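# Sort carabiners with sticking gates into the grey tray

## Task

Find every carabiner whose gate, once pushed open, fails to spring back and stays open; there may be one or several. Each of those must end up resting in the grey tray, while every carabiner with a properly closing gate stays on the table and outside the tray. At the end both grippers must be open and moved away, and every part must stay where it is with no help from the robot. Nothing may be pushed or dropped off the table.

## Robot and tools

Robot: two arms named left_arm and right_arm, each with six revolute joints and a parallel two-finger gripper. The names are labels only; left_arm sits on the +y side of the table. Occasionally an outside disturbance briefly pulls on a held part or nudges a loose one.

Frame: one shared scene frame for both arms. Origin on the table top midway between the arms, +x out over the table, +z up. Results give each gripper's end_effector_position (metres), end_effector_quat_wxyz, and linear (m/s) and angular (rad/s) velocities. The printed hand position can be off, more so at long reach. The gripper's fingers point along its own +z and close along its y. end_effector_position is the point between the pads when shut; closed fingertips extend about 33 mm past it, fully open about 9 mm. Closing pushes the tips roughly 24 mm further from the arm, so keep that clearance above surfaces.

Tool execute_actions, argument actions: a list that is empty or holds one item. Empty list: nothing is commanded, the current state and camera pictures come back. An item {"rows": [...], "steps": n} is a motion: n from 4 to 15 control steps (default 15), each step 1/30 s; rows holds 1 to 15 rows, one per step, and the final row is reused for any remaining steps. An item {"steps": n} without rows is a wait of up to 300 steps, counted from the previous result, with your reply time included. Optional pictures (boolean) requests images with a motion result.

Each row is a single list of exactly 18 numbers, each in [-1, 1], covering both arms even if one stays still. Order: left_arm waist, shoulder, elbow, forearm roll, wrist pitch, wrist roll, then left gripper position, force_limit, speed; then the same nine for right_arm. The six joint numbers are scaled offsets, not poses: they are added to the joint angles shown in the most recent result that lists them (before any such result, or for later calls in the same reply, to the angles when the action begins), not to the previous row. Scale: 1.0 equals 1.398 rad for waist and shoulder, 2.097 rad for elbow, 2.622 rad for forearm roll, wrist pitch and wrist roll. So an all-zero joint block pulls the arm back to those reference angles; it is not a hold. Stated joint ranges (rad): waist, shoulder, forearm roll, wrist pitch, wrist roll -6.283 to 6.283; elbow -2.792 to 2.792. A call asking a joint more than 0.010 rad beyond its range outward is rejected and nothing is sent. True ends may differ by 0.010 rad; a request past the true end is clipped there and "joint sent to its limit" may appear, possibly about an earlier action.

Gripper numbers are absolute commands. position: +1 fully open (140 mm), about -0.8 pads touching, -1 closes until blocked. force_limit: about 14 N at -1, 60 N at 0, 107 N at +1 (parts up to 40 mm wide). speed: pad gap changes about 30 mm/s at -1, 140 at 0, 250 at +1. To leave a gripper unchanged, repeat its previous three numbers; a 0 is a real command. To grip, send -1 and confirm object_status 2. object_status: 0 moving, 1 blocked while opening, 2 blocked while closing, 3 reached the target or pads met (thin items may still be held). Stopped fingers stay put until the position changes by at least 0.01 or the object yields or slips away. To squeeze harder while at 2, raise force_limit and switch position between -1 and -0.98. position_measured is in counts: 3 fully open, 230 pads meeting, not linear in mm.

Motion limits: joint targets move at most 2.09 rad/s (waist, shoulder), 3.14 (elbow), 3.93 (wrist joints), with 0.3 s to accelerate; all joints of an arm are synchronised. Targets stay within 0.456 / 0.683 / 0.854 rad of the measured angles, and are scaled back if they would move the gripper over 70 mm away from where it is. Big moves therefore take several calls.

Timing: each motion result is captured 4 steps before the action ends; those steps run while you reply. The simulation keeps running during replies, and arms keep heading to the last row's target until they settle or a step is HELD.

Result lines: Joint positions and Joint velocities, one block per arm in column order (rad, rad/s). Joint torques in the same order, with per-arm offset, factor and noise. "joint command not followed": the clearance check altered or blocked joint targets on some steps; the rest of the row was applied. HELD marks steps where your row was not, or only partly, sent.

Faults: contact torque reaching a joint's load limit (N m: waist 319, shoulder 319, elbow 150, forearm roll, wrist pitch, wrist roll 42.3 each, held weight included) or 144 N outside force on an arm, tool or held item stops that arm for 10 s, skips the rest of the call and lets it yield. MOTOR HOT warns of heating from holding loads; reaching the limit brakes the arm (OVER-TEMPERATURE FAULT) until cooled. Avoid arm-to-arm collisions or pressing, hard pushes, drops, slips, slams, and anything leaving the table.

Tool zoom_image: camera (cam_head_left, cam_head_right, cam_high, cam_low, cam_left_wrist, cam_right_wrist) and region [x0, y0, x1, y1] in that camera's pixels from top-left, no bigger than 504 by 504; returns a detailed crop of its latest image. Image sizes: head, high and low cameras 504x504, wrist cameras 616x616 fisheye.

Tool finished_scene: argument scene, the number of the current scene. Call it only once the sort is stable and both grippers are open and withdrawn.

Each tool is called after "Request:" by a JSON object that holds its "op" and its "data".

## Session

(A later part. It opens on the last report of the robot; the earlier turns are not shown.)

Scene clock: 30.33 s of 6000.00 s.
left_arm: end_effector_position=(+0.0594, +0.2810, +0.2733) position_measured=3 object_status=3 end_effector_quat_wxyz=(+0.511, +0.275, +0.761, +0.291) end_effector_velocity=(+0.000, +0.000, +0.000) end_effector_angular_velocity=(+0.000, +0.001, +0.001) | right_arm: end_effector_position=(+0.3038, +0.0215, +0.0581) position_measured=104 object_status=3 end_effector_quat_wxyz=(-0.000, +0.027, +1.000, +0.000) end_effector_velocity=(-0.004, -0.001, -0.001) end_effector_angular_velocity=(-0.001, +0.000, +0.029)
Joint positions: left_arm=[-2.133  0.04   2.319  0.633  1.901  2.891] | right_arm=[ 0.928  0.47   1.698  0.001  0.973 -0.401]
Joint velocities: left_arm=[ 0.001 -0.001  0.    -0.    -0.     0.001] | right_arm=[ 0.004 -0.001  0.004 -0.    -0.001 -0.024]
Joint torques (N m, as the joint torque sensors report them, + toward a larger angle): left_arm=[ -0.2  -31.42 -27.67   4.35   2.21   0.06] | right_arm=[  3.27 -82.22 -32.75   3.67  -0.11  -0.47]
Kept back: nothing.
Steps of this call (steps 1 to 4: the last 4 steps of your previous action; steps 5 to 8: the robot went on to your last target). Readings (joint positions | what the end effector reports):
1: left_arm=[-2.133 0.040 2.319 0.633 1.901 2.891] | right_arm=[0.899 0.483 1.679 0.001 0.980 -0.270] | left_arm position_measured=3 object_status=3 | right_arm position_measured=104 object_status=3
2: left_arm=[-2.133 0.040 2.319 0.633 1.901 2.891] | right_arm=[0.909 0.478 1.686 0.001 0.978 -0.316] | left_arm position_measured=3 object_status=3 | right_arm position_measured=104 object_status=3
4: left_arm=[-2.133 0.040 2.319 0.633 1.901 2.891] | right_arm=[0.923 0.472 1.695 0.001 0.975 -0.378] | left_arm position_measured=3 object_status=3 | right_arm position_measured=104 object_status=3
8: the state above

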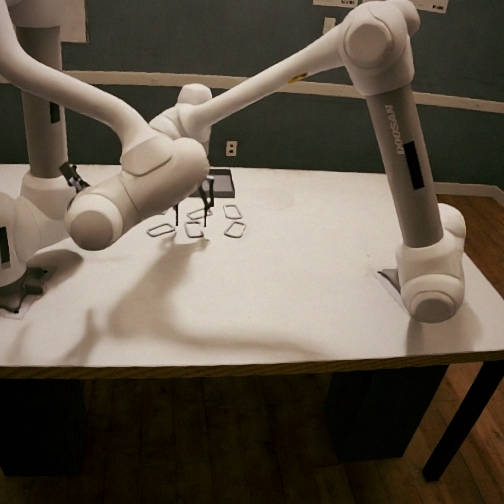

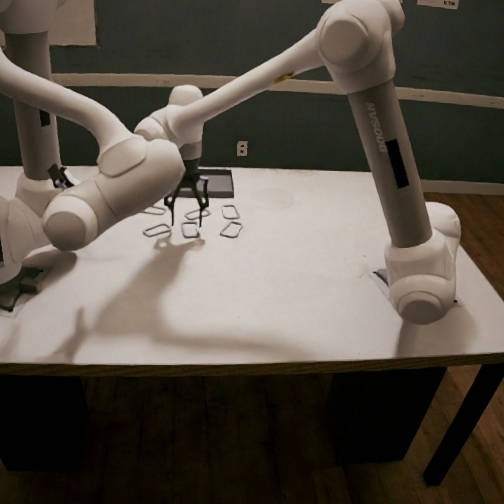

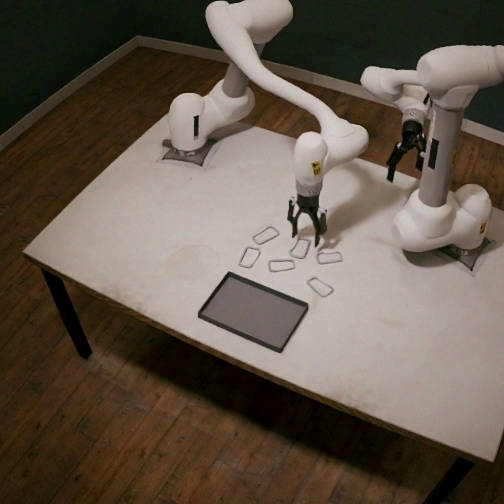

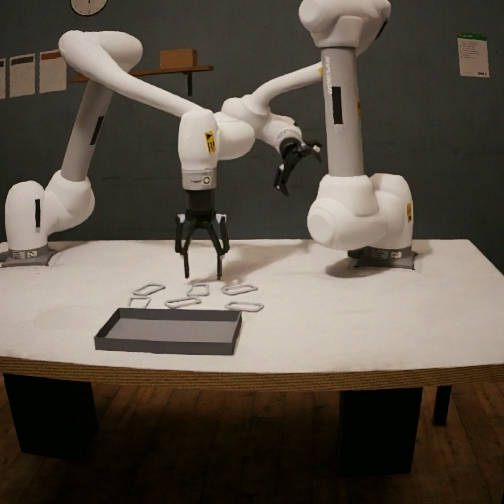

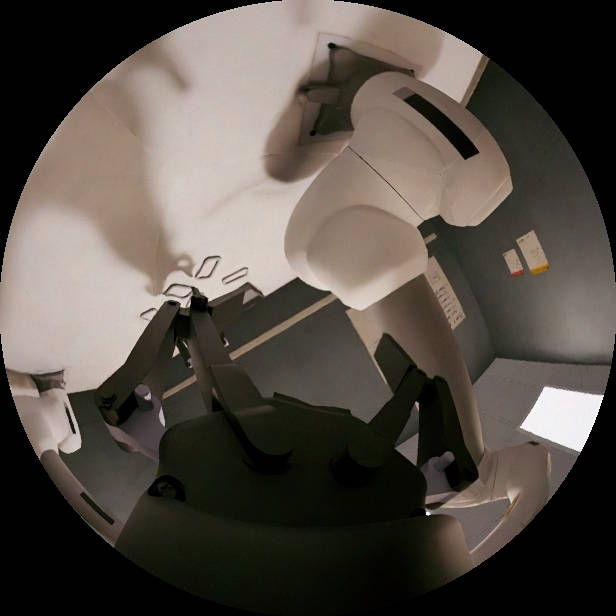

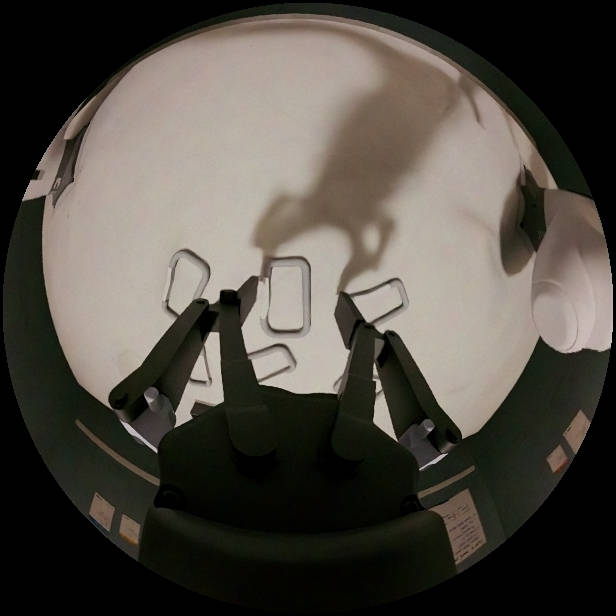

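Request:
{"op": "execute_actions", "data": {"actions": [{"rows":[[0,0,0,0,0,0,1,0,0,-0.0072,-0.0043,0.0202,0,-0.0136,-0.05,0.1,-0.5,0]],"steps":15}]}}

Request:
{"op": "execute_actions", "data": {"actions": [{"steps":6}], "pictures": true}}

Request:
{"op": "zoom_image", "data": {"camera": "cam_right_wrist", "region": [220,220,380,350]}}

Scene clock: 31.10 s of 6000.00 s.
left_arm: end_effector_position=(+0.0594, +0.2810, +0.2733) position_measured=3 object_status=3 end_effector_quat_wxyz=(+0.511, +0.275, +0.761, +0.291) end_effector_velocity=(-0.000, +0.000, -0.000) end_effector_angular_velocity=(-0.001, -0.000, +0.000) | right_arm: end_effector_position=(+0.3037, +0.0050, +0.0434) position_measured=117 object_status=0 end_effector_quat_wxyz=(-0.001, -0.033, +0.999, -0.000) end_effector_velocity=(+0.001, -0.003, -0.001) end_effector_angular_velocity=(+0.001, -0.001, +0.016)
Joint positions: left_arm=[-2.133  0.04   2.319  0.633  1.901  2.891] | right_arm=[ 0.918  0.464  1.74   0.001  0.938 -0.531]
Joint velocities: left_arm=[-0.     0.    -0.    -0.     0.    -0.001] | right_arm=[-0.003 -0.003  0.007 -0.001 -0.005 -0.018]
Joint torques (N m, as the joint torque sensors report them, + toward a larger angle): left_arm=[ -0.6  -30.77 -27.88   4.39   2.22   0.01] | right_arm=[  5.14 -80.15 -31.9    3.59  -0.02  -0.66]
Steps of this call (steps 1 to 12: the robot went on to your last target; steps 13 to 23: the first 11 steps of this action). Readings (joint positions | what the end effector reports):
13: left_arm=[-2.133 0.040 2.319 0.633 1.901 2.891] | right_arm=[0.929 0.470 1.699 0.001 0.973 -0.403] | left_arm position_measured=3 object_status=3 | right_arm position_measured=104 object_status=0
14: left_arm=[-2.133 0.040 2.319 0.633 1.901 2.891] | right_arm=[0.928 0.470 1.701 0.001 0.971 -0.411] | left_arm position_measured=3 object_status=3 | right_arm position_measured=106 object_status=0
16: left_arm=[-2.133 0.040 2.319 0.633 1.901 2.891] | right_arm=[0.924 0.467 1.718 0.001 0.957 -0.462] | left_arm position_measured=3 object_status=3 | right_arm position_measured=117 object_status=0
20: left_arm=[-2.133 0.040 2.319 0.633 1.901 2.891] | right_arm=[0.919 0.464 1.739 0.001 0.939 -0.527] | left_arm position_measured=3 object_status=3 | right_arm position_measured=117 object_status=0
23: the state above

Scene clock: 31.30 s of 6000.00 s.
left_arm: end_effector_position=(+0.0594, +0.2810, +0.2733) position_measured=3 object_status=3 end_effector_quat_wxyz=(+0.511, +0.275, +0.761, +0.291) end_effector_velocity=(-0.000, -0.000, -0.000) end_effector_angular_velocity=(-0.000, -0.001, -0.001) | right_arm: end_effector_position=(+0.3038, +0.0048, +0.0432) position_measured=117 object_status=3 end_effector_quat_wxyz=(-0.001, -0.034, +0.999, -0.000) end_effector_velocity=(+0.001, +0.000, +0.000) end_effector_angular_velocity=(+0.001, -0.000, +0.000)
Joint positions: left_arm=[-2.133  0.04   2.319  0.633  1.901  2.891] | right_arm=[ 0.918  0.464  1.741  0.001  0.938 -0.532]
Joint velocities: left_arm=[-0.001  0.001  0.     0.001  0.    -0.001] | right_arm=[-0.001  0.    -0.001  0.    -0.001 -0.001]
Joint torques (N m, as the joint torque sensors report them, + toward a larger angle): left_arm=[  0.04 -30.75 -27.68   4.36   2.14   0.03] | right_arm=[  2.51 -81.69 -31.38   3.66  -0.04   0.2 ]
Kept back: nothing.
Steps of this call (steps 1 to 4: the last 4 steps of your previous action; steps 5 to 6: the robot went on to your last target). Readings (joint positions | what the end effector reports):
1: left_arm=[-2.133 0.040 2.319 0.633 1.901 2.891] | right_arm=[0.918 0.464 1.740 0.001 0.938 -0.532] | left_arm position_measured=3 object_status=3 | right_arm position_measured=117 object_status=0
2: left_arm=[-2.133 0.040 2.319 0.633 1.901 2.891] | right_arm=[0.918 0.464 1.741 0.001 0.938 -0.532] | left_arm position_measured=3 object_status=3 | right_arm position_measured=117 object_status=0
4: left_arm=[-2.133 0.040 2.319 0.633 1.901 2.891] | right_arm=[0.918 0.464 1.741 0.001 0.938 -0.532] | left_arm position_measured=3 object_status=3 | right_arm position_measured=117 object_status=3
6: the state above

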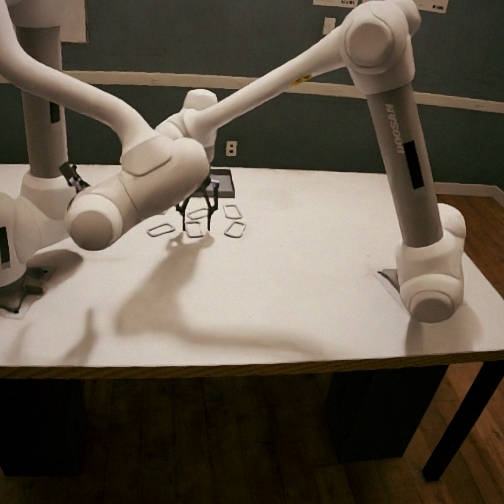

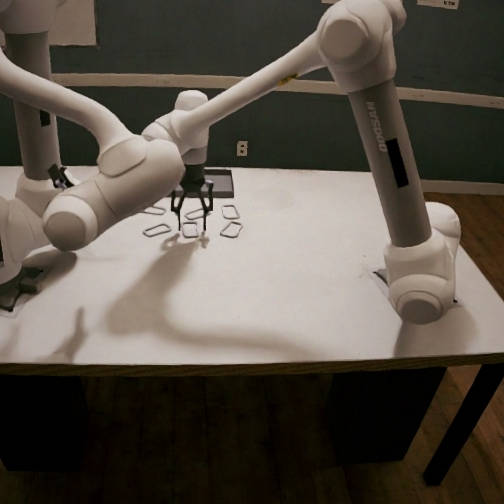

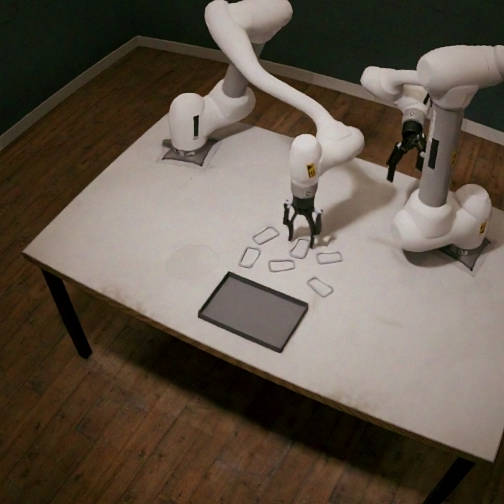

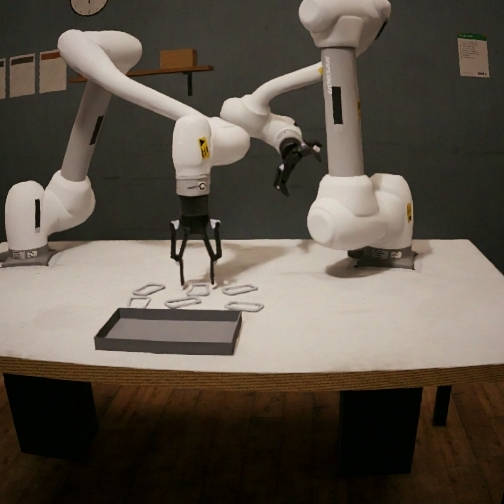

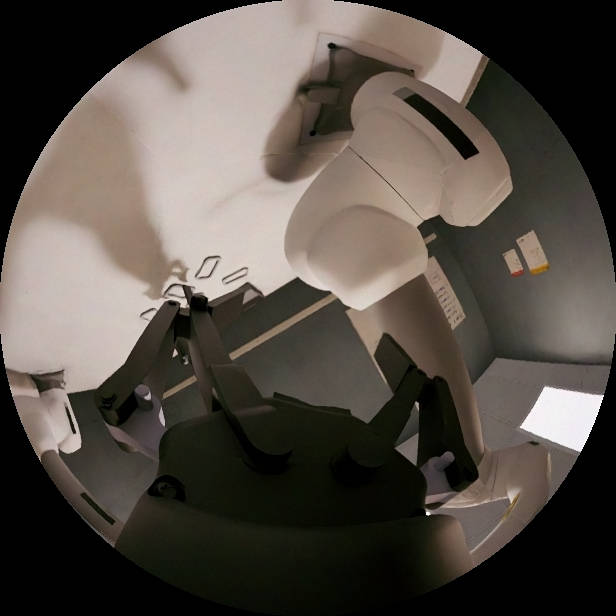

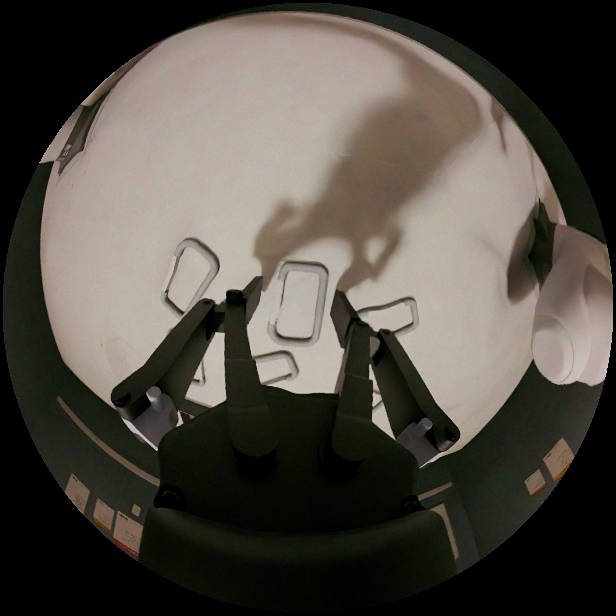

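Region (220, 220, 380, 350) of cam_right_wrist's 616x616 image, scaled by 3.150, with more detail than that image has; it fills the top 410 rows of this view, and the rest is white.

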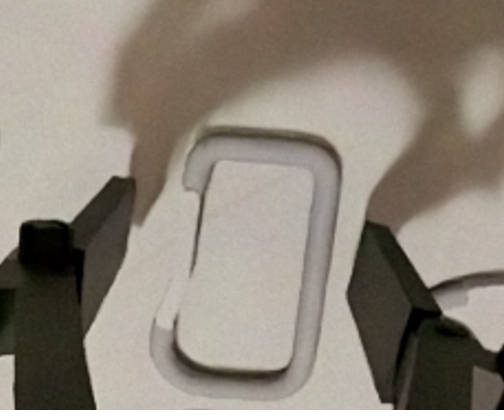

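Request:
{"op": "execute_actions", "data": {"actions": [{"rows":[[0,0,0,0,0,0,1,0,0,-0.0084,0.0048,-0.0052,0,0.0016,-0.0045,0.1,-0.5,0],[0,0,0,0,0,0,1,0,0,-0.0084,0.0048,-0.0052,0,0.0016,-0.0045,0.1,-0.5,0],[0,0,0,0,0,0,1,0,0,-0.0084,0.0048,-0.0052,0,0.0016,-0.0045,0.1,-0.5,0],[0,0,0,0,0,0,1,0,0,-0.0084,0.0048,-0.0052,0,0.0016,-0.0045,0.1,-0.5,0],[0,0,0,0,0,0,1,0,0,-0.0084,0.0048,-0.0052,0,0.0016,-0.0045,0.1,-0.5,0],[0,0,0,0,0,0,1,0,0,-0.0084,0.0074,-0.004,0,-0.0008,-0.0045,0.1,-0.5,0]],"steps":15}]}}

Request:
{"op": "execute_actions", "data": {"actions": [{"steps":5}], "pictures": true}}

Request:
{"op": "zoom_image", "data": {"camera": "cam_right_wrist", "region": [220,220,380,350]}}

Scene clock: 32.00 s of 6000.00 s.
left_arm: end_effector_position=(+0.0594, +0.2810, +0.2733) position_measured=3 object_status=3 end_effector_quat_wxyz=(+0.511, +0.275, +0.761, +0.291) end_effector_velocity=(+0.001, -0.000, +0.000) end_effector_angular_velocity=(-0.001, +0.001, +0.001) | right_arm: end_effector_position=(+0.3138, +0.0059, +0.0399) position_measured=117 object_status=3 end_effector_quat_wxyz=(-0.001, -0.034, +0.999, -0.000) end_effector_velocity=(+0.001, -0.000, -0.005) end_effector_angular_velocity=(+0.002, -0.001, -0.000)
Joint positions: left_arm=[-2.133  0.04   2.319  0.633  1.901  2.891] | right_arm=[ 0.907  0.474  1.732  0.001  0.936 -0.544]
Joint velocities: left_arm=[ 0.002 -0.001 -0.     0.001 -0.     0.   ] | right_arm=[-0.002  0.004  0.004  0.    -0.01  -0.002]
Joint torques (N m, as the joint torque sensors report them, + toward a larger angle): left_arm=[ -0.23 -31.01 -27.89   4.34   2.27  -0.02] | right_arm=[  3.12 -83.06 -32.69   3.55  -0.41  -0.75]
Steps of this call (steps 1 to 10: the robot went on to your last target; steps 11 to 21: the first 11 steps of this action). Readings (joint positions | what the end effector reports):
11: left_arm=[-2.133 0.040 2.319 0.633 1.901 2.891] | right_arm=[0.918 0.464 1.741 0.001 0.938 -0.533] | left_arm position_measured=3 object_status=3 | right_arm position_measured=117 object_status=3
12: left_arm=[-2.133 0.040 2.319 0.633 1.901 2.891] | right_arm=[0.916 0.465 1.739 0.001 0.938 -0.535] | left_arm position_measured=3 object_status=3 | right_arm position_measured=117 object_status=3
14: left_arm=[-2.133 0.040 2.319 0.633 1.901 2.891] | right_arm=[0.910 0.468 1.733 0.001 0.940 -0.541] | left_arm position_measured=3 object_status=3 | right_arm position_measured=117 object_status=3
18: left_arm=[-2.133 0.040 2.319 0.633 1.901 2.891] | right_arm=[0.907 0.472 1.731 0.001 0.939 -0.544] | left_arm position_measured=3 object_status=3 | right_arm position_measured=117 object_status=3
21: the state above

Scene clock: 32.17 s of 6000.00 s.
left_arm: end_effector_position=(+0.0594, +0.2810, +0.2733) position_measured=3 object_status=3 end_effector_quat_wxyz=(+0.511, +0.275, +0.761, +0.291) end_effector_velocity=(+0.000, -0.000, -0.000) end_effector_angular_velocity=(+0.001, -0.000, +0.000) | right_arm: end_effector_position=(+0.3139, +0.0059, +0.0395) position_measured=117 object_status=3 end_effector_quat_wxyz=(-0.001, -0.034, +0.999, -0.000) end_effector_velocity=(+0.000, +0.001, +0.002) end_effector_angular_velocity=(+0.003, -0.001, -0.000)
Joint positions: left_arm=[-2.133  0.04   2.319  0.633  1.901  2.891] | right_arm=[ 0.906  0.474  1.732  0.001  0.936 -0.544]
Joint velocities: left_arm=[ 0.001  0.001  0.     0.    -0.     0.001] | right_arm=[-0.    -0.002  0.     0.001 -0.001 -0.001]
Joint torques (N m, as the joint torque sensors report them, + toward a larger angle): left_arm=[ -0.18 -30.87 -27.43   4.35   2.25  -0.09] | right_arm=[  3.04 -81.82 -31.44   3.79  -0.02  -0.2 ]
Kept back: nothing.
Steps of this call (steps 1 to 4: the last 4 steps of your previous action; step 5: the robot went on to your last target). Readings (joint positions | what the end effector reports):
1: left_arm=[-2.133 0.040 2.319 0.633 1.901 2.891] | right_arm=[0.907 0.474 1.732 0.001 0.936 -0.544] | left_arm position_measured=3 object_status=3 | right_arm position_measured=117 object_status=3
2: left_arm=[-2.133 0.040 2.319 0.633 1.901 2.891] | right_arm=[0.907 0.474 1.732 0.001 0.936 -0.544] | left_arm position_measured=3 object_status=3 | right_arm position_measured=117 object_status=3
4: left_arm=[-2.133 0.040 2.319 0.633 1.901 2.891] | right_arm=[0.906 0.474 1.732 0.001 0.936 -0.544] | left_arm position_measured=3 object_status=3 | right_arm position_measured=117 object_status=3
5: the state above

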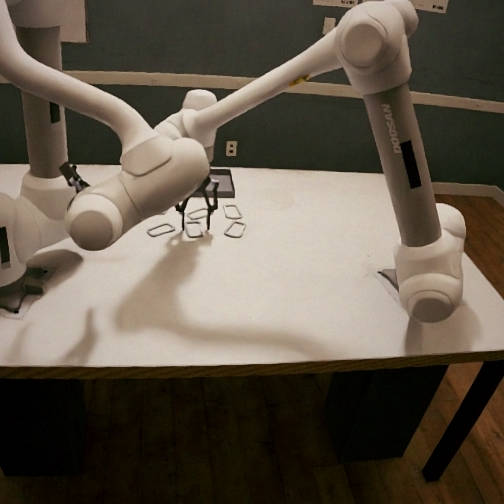

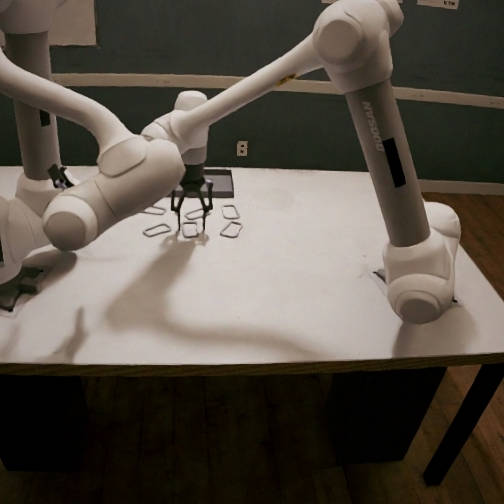

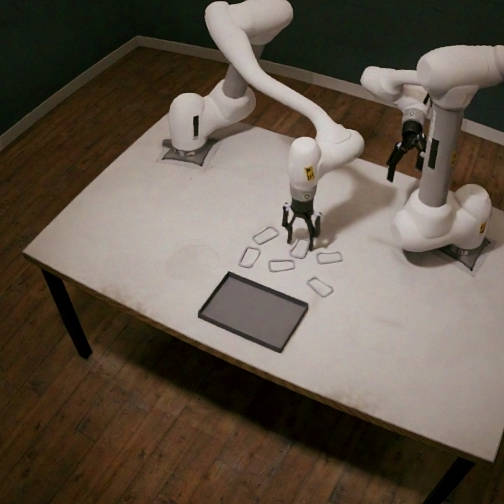

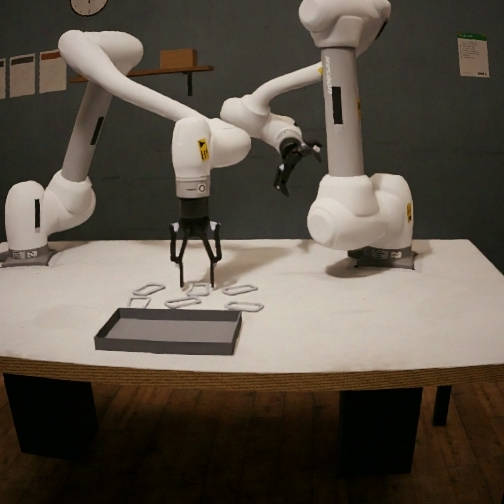

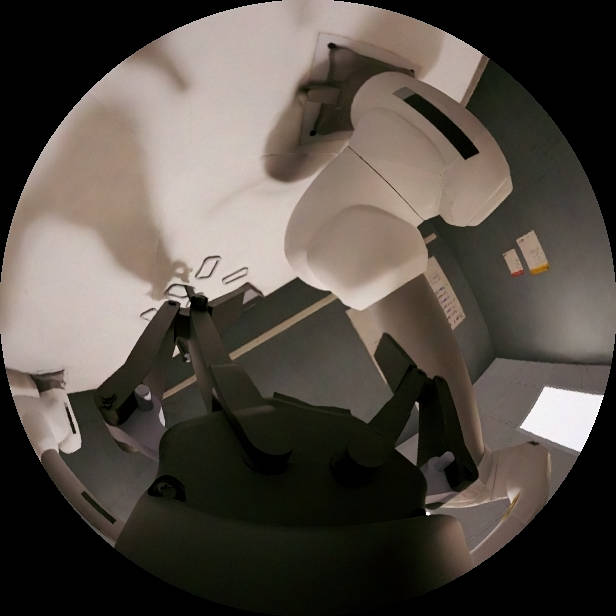

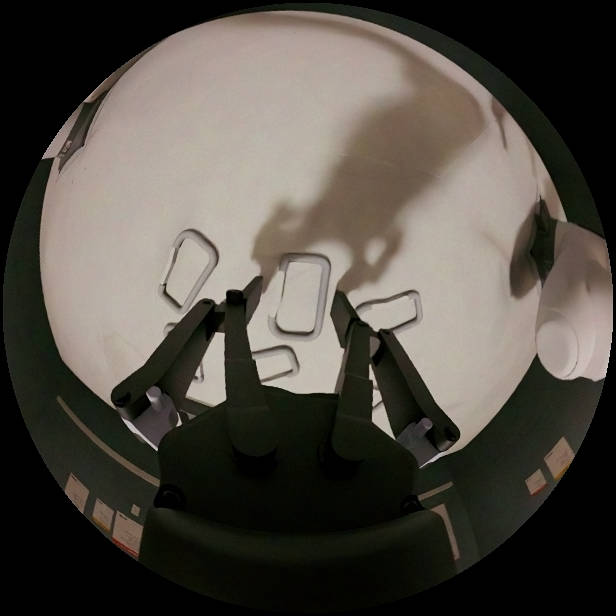

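Region (220, 220, 380, 350) of cam_right_wrist's 616x616 image, scaled by 3.150, with more detail than that image has; it fills the top 410 rows of this view, and the rest is white.

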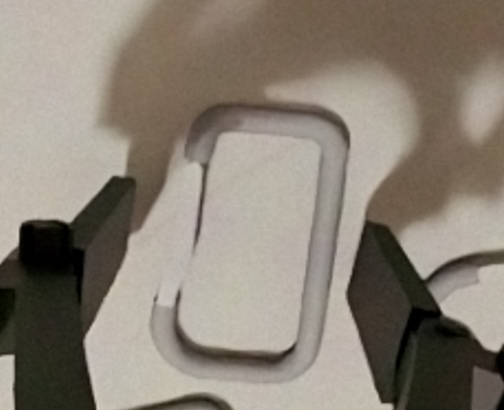

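Request:
{"op": "execute_actions", "data": {"actions": [{"rows":[[0,0,0,0,0,0,1,0,0,0,0.0003,0.0002,0,-0.0003,0,-0.42,-0.5,0]],"steps":15}]}}

Request:
{"op": "execute_actions", "data": {"actions": [{"steps":8}], "pictures": true}}

Request:
{"op": "zoom_image", "data": {"camera": "cam_right_wrist", "region": [220,220,380,350]}}

Scene clock: 32.73 s of 6000.00 s.
left_arm: end_effector_position=(+0.0594, +0.2810, +0.2733) position_measured=3 object_status=3 end_effector_quat_wxyz=(+0.511, +0.275, +0.761, +0.291) end_effector_velocity=(-0.000, -0.000, -0.000) end_effector_angular_velocity=(-0.001, -0.000, +0.001) | right_arm: end_effector_position=(+0.3140, +0.0059, +0.0392) position_measured=157 object_status=0 end_effector_quat_wxyz=(-0.000, -0.034, +0.999, -0.000) end_effector_velocity=(+0.000, -0.001, -0.001) end_effector_angular_velocity=(-0.002, -0.000, -0.000)
Joint positions: left_arm=[-2.133  0.04   2.319  0.633  1.901  2.891] | right_arm=[ 0.906  0.475  1.733  0.001  0.935 -0.544]
Joint velocities: left_arm=[-0.     0.    -0.    -0.     0.    -0.002] | right_arm=[-0.     0.001  0.001 -0.001 -0.     0.   ]
Joint torques (N m, as the joint torque sensors report them, + toward a larger angle): left_arm=[ -0.44 -31.47 -27.72   4.33   2.23   0.05] | right_arm=[ -0.89 -51.35 -12.14   2.4    1.26   0.2 ]
Steps of this call (steps 1 to 6: the robot went on to your last target; steps 7 to 17: the first 11 steps of this action). Readings (joint positions | what the end effector reports):
7: left_arm=[-2.133 0.040 2.319 0.633 1.901 2.891] | right_arm=[0.906 0.474 1.732 0.001 0.936 -0.544] | left_arm position_measured=3 object_status=3 | right_arm position_measured=117 object_status=0
8: left_arm=[-2.133 0.040 2.319 0.633 1.901 2.891] | right_arm=[0.906 0.475 1.732 0.001 0.935 -0.544] | left_arm position_measured=3 object_status=3 | right_arm position_measured=119 object_status=0
10: left_arm=[-2.133 0.040 2.319 0.633 1.901 2.891] | right_arm=[0.906 0.475 1.733 0.001 0.935 -0.544] | left_arm position_measured=3 object_status=3 | right_arm position_measured=134 object_status=0
14: left_arm=[-2.133 0.040 2.319 0.633 1.901 2.891] | right_arm=[0.906 0.475 1.733 0.001 0.935 -0.544] | left_arm position_measured=3 object_status=3 | right_arm position_measured=157 object_status=0
17: the state above

Scene clock: 33.00 s of 6000.00 s.
left_arm: end_effector_position=(+0.0594, +0.2810, +0.2733) position_measured=3 object_status=3 end_effector_quat_wxyz=(+0.511, +0.275, +0.761, +0.291) end_effector_velocity=(+0.001, +0.000, +0.000) end_effector_angular_velocity=(-0.001, +0.002, +0.003) | right_arm: end_effector_position=(+0.3139, +0.0059, +0.0391) position_measured=157 object_status=2 end_effector_quat_wxyz=(-0.001, -0.034, +0.999, -0.000) end_effector_velocity=(-0.000, -0.000, +0.000) end_effector_angular_velocity=(+0.000, -0.000, +0.001)
Joint positions: left_arm=[-2.133  0.04   2.319  0.633  1.901  2.891] | right_arm=[ 0.906  0.475  1.733  0.001  0.935 -0.544]
Joint velocities: left_arm=[ 0.002 -0.002 -0.    -0.001  0.     0.   ] | right_arm=[ 0.    -0.001  0.001 -0.    -0.    -0.001]
Joint torques (N m, as the joint torque sensors report them, + toward a larger angle): left_arm=[ -0.25 -30.91 -27.48   4.38   2.23   0.04] | right_arm=[ -0.05 -49.05  -9.55   2.13   2.16   0.03]
Kept back: nothing.
Steps of this call (steps 1 to 4: the last 4 steps of your previous action; steps 5 to 8: the robot went on to your last target). Readings (joint positions | what the end effector reports):
1: left_arm=[-2.133 0.040 2.319 0.633 1.901 2.891] | right_arm=[0.906 0.475 1.733 0.001 0.935 -0.544] | left_arm position_measured=3 object_status=3 | right_arm position_measured=157 object_status=0
2: left_arm=[-2.133 0.040 2.319 0.633 1.901 2.891] | right_arm=[0.906 0.475 1.733 0.001 0.935 -0.544] | left_arm position_measured=3 object_status=3 | right_arm position_measured=157 object_status=2
4: left_arm=[-2.133 0.040 2.319 0.633 1.901 2.891] | right_arm=[0.906 0.475 1.733 0.001 0.935 -0.544] | left_arm position_measured=3 object_status=3 | right_arm position_measured=157 object_status=2
8: the state above

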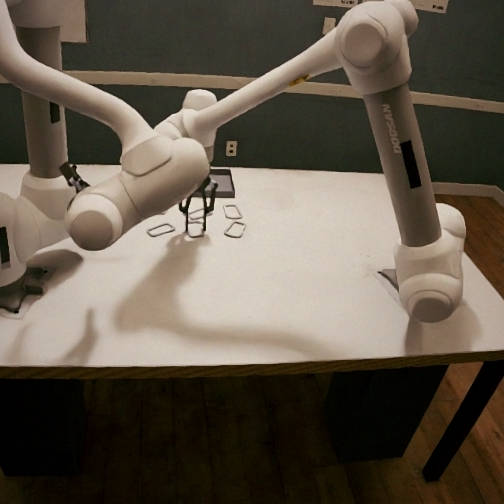

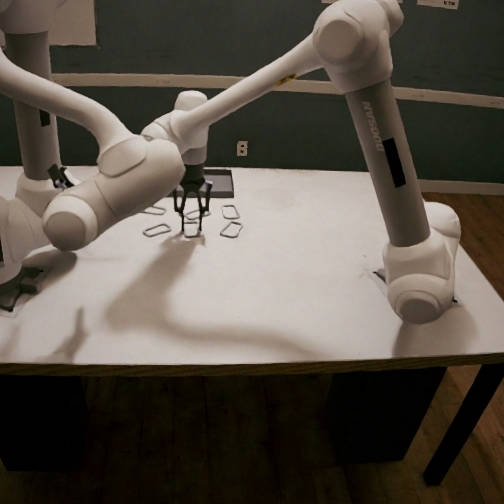

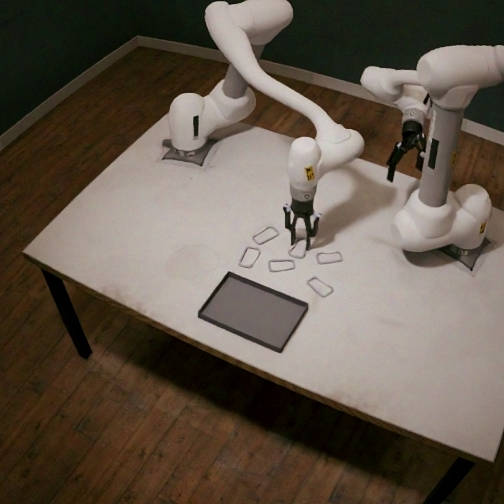

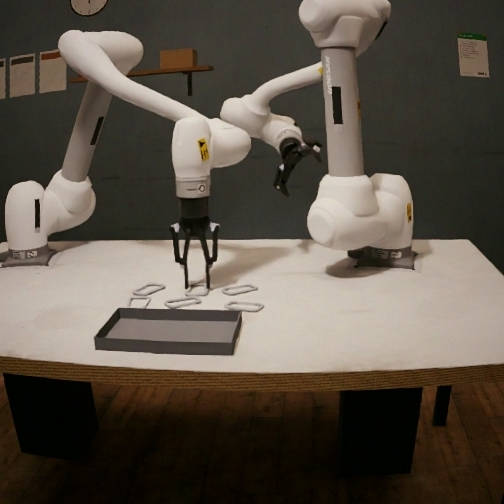

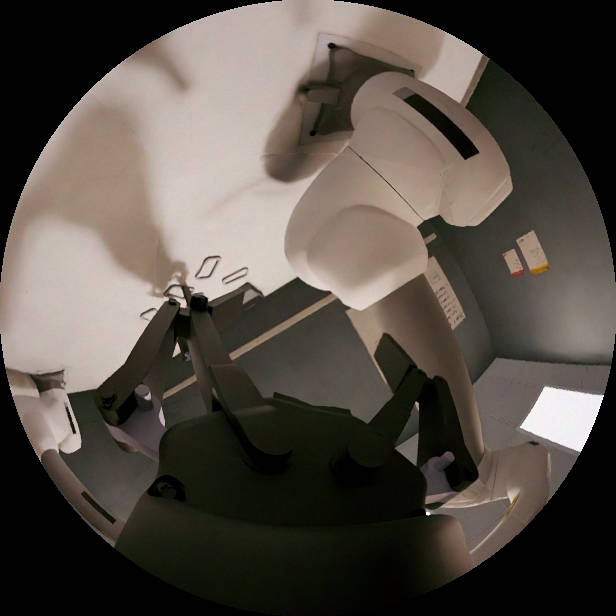

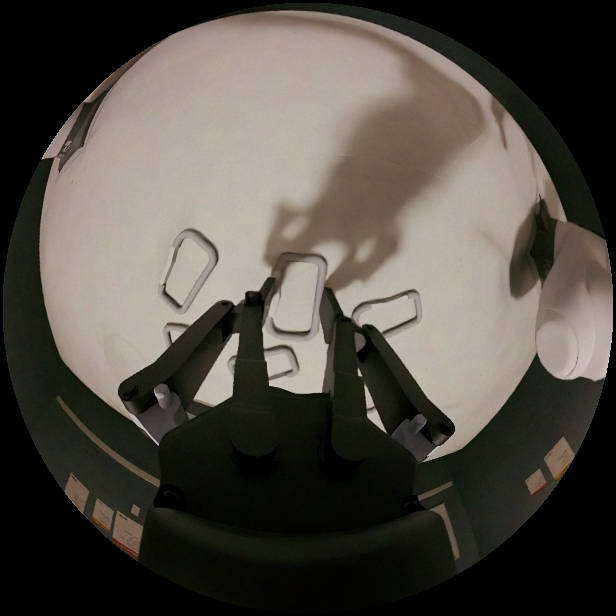

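Region (220, 220, 380, 350) of cam_right_wrist's 616x616 image, scaled by 3.150, with more detail than that image has; it fills the top 410 rows of this view, and the rest is white.

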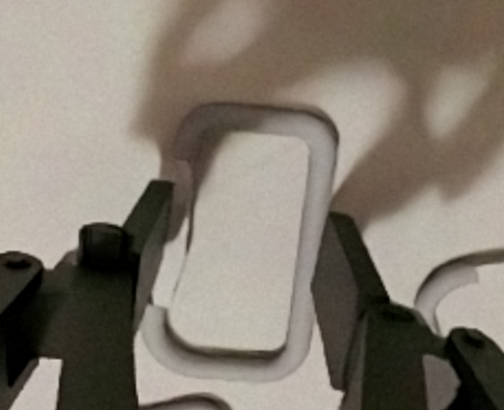

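Request:
{"op": "execute_actions", "data": {"actions": [{"rows":[[0,0,0,0,0,0,1,0,0,0,-0.001,-0.0005,0,0.0009,0,-0.44,-0.5,-0.3]],"steps":15}]}}

Request:
{"op": "execute_actions", "data": {"actions": [{"steps":6}], "pictures": true}}

Request:
{"op": "zoom_image", "data": {"camera": "cam_right_wrist", "region": [220,220,380,350]}}

Scene clock: 33.53 s of 6000.00 s.
left_arm: end_effector_position=(+0.0594, +0.2810, +0.2733) position_measured=3 object_status=3 end_effector_quat_wxyz=(+0.511, +0.275, +0.761, +0.291) end_effector_velocity=(-0.001, -0.000, -0.000) end_effector_angular_velocity=(-0.000, -0.000, -0.003) | right_arm: end_effector_position=(+0.3139, +0.0059, +0.0405) position_measured=166 object_status=0 end_effector_quat_wxyz=(-0.001, -0.034, +0.999, -0.000) end_effector_velocity=(-0.000, +0.000, +0.001) end_effector_angular_velocity=(+0.001, -0.000, +0.001)
Joint positions: left_arm=[-2.133  0.04   2.319  0.633  1.901  2.891] | right_arm=[ 0.906  0.473  1.732  0.001  0.937 -0.544]
Joint velocities: left_arm=[-0.003  0.     0.    -0.    -0.    -0.001] | right_arm=[ 0.    -0.002 -0.     0.     0.    -0.001]
Joint torques (N m, as the joint torque sensors report them, + toward a larger angle): left_arm=[  0.08 -31.22 -27.46   4.34   2.33   0.  ] | right_arm=[  0.8  -52.22 -17.48   2.5   -2.14  -0.02]
Steps of this call (steps 1 to 5: the robot went on to your last target; steps 6 to 16: the first 11 steps of this action). Readings (joint positions | what the end effector reports):
6: left_arm=[-2.133 0.040 2.319 0.633 1.901 2.891] | right_arm=[0.906 0.475 1.733 0.001 0.935 -0.544] | left_arm position_measured=3 object_status=3 | right_arm position_measured=157 object_status=0
7: left_arm=[-2.133 0.040 2.319 0.633 1.901 2.891] | right_arm=[0.906 0.475 1.733 0.001 0.935 -0.544] | left_arm position_measured=3 object_status=3 | right_arm position_measured=157 object_status=0
9: left_arm=[-2.133 0.040 2.319 0.633 1.901 2.891] | right_arm=[0.906 0.474 1.732 0.001 0.936 -0.544] | left_arm position_measured=3 object_status=3 | right_arm position_measured=157 object_status=0
13: left_arm=[-2.133 0.040 2.319 0.633 1.901 2.891] | right_arm=[0.906 0.474 1.732 0.001 0.937 -0.544] | left_arm position_measured=3 object_status=3 | right_arm position_measured=163 object_status=0
16: the state above

Scene clock: 33.73 s of 6000.00 s.
left_arm: end_effector_position=(+0.0594, +0.2810, +0.2733) position_measured=3 object_status=3 end_effector_quat_wxyz=(+0.511, +0.275, +0.761, +0.291) end_effector_velocity=(-0.000, -0.000, +0.000) end_effector_angular_velocity=(-0.001, -0.000, -0.001) | right_arm: end_effector_position=(+0.3139, +0.0059, +0.0406) position_measured=166 object_status=2 end_effector_quat_wxyz=(-0.001, -0.034, +0.999, -0.000) end_effector_velocity=(+0.000, +0.000, +0.001) end_effector_angular_velocity=(+0.001, -0.001, +0.001)
Joint positions: left_arm=[-2.133  0.04   2.319  0.633  1.901  2.891] | right_arm=[ 0.906  0.473  1.732  0.001  0.937 -0.544]
Joint velocities: left_arm=[-0.002  0.    -0.     0.     0.    -0.001] | right_arm=[ 0.    -0.001 -0.    -0.     0.001 -0.001]
Joint torques (N m, as the joint torque sensors report them, + toward a larger angle): left_arm=[ -0.19 -31.39 -27.67   4.32   2.23  -0.02] | right_arm=[  1.46 -51.66 -18.56   2.38  -2.03   0.14]
Kept back: nothing.
Steps of this call (steps 1 to 4: the last 4 steps of your previous action; steps 5 to 6: the robot went on to your last target). Readings (joint positions | what the end effector reports):
1: left_arm=[-2.133 0.040 2.319 0.633 1.901 2.891] | right_arm=[0.906 0.473 1.732 0.001 0.937 -0.544] | left_arm position_measured=3 object_status=3 | right_arm position_measured=166 object_status=0
2: left_arm=[-2.133 0.040 2.319 0.633 1.901 2.891] | right_arm=[0.906 0.473 1.732 0.001 0.937 -0.544] | left_arm position_measured=3 object_status=3 | right_arm position_measured=166 object_status=0
4: left_arm=[-2.133 0.040 2.319 0.633 1.901 2.891] | right_arm=[0.906 0.473 1.732 0.001 0.937 -0.544] | left_arm position_measured=3 object_status=3 | right_arm position_measured=166 object_status=0
6: the state above

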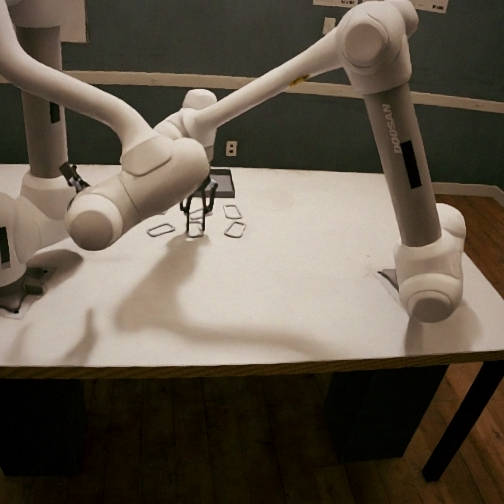

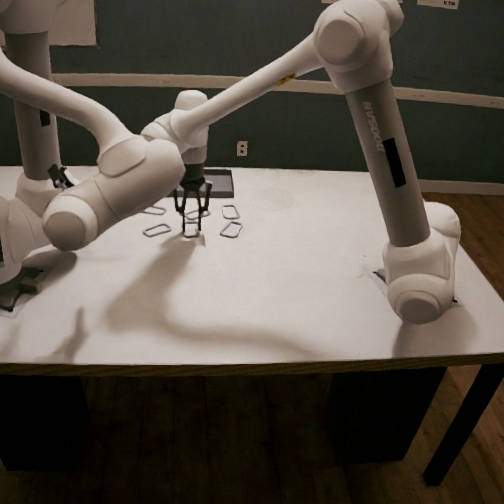

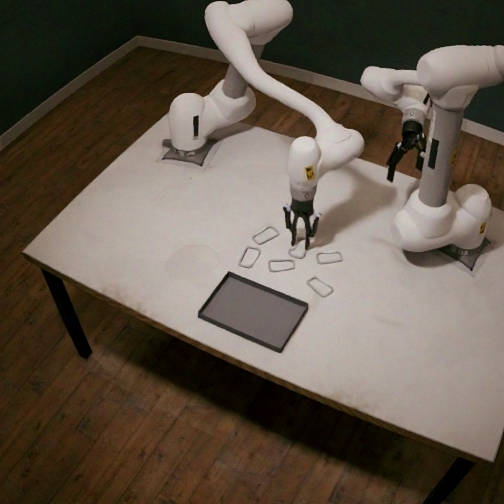

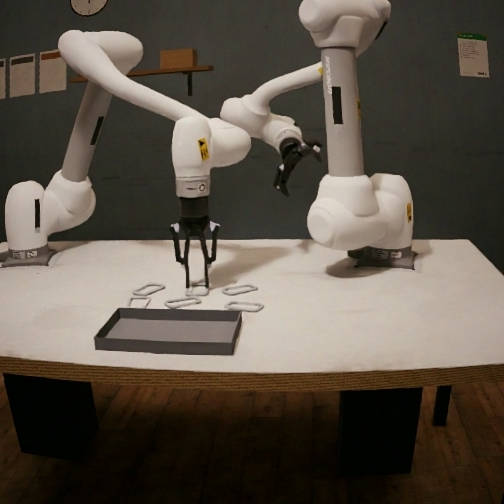

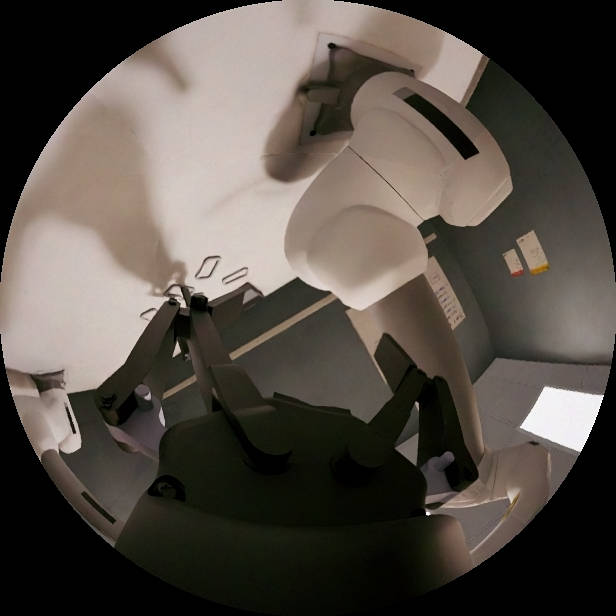

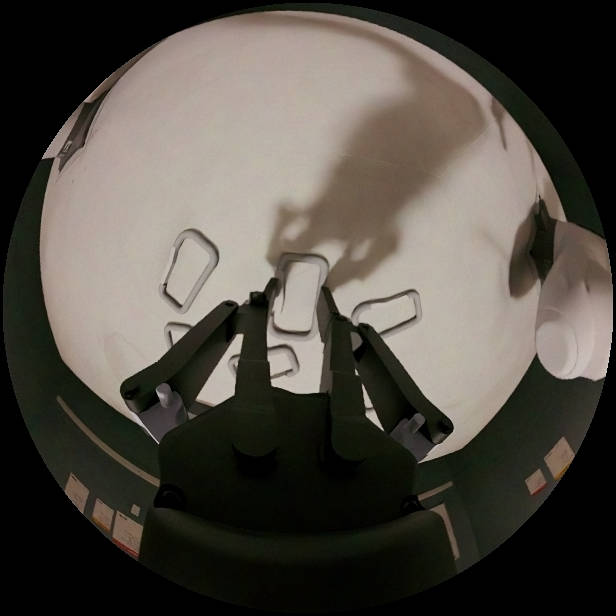

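Region (220, 220, 380, 350) of cam_right_wrist's 616x616 image, scaled by 3.150, with more detail than that image has; it fills the top 410 rows of this view, and the rest is white.

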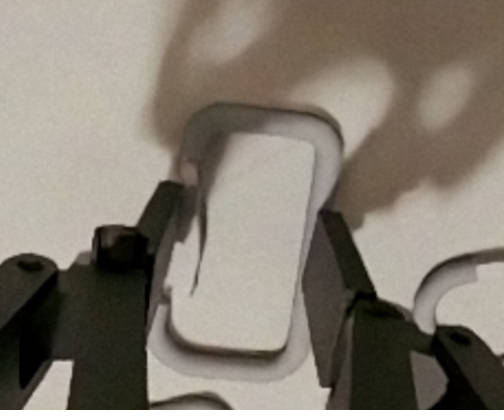

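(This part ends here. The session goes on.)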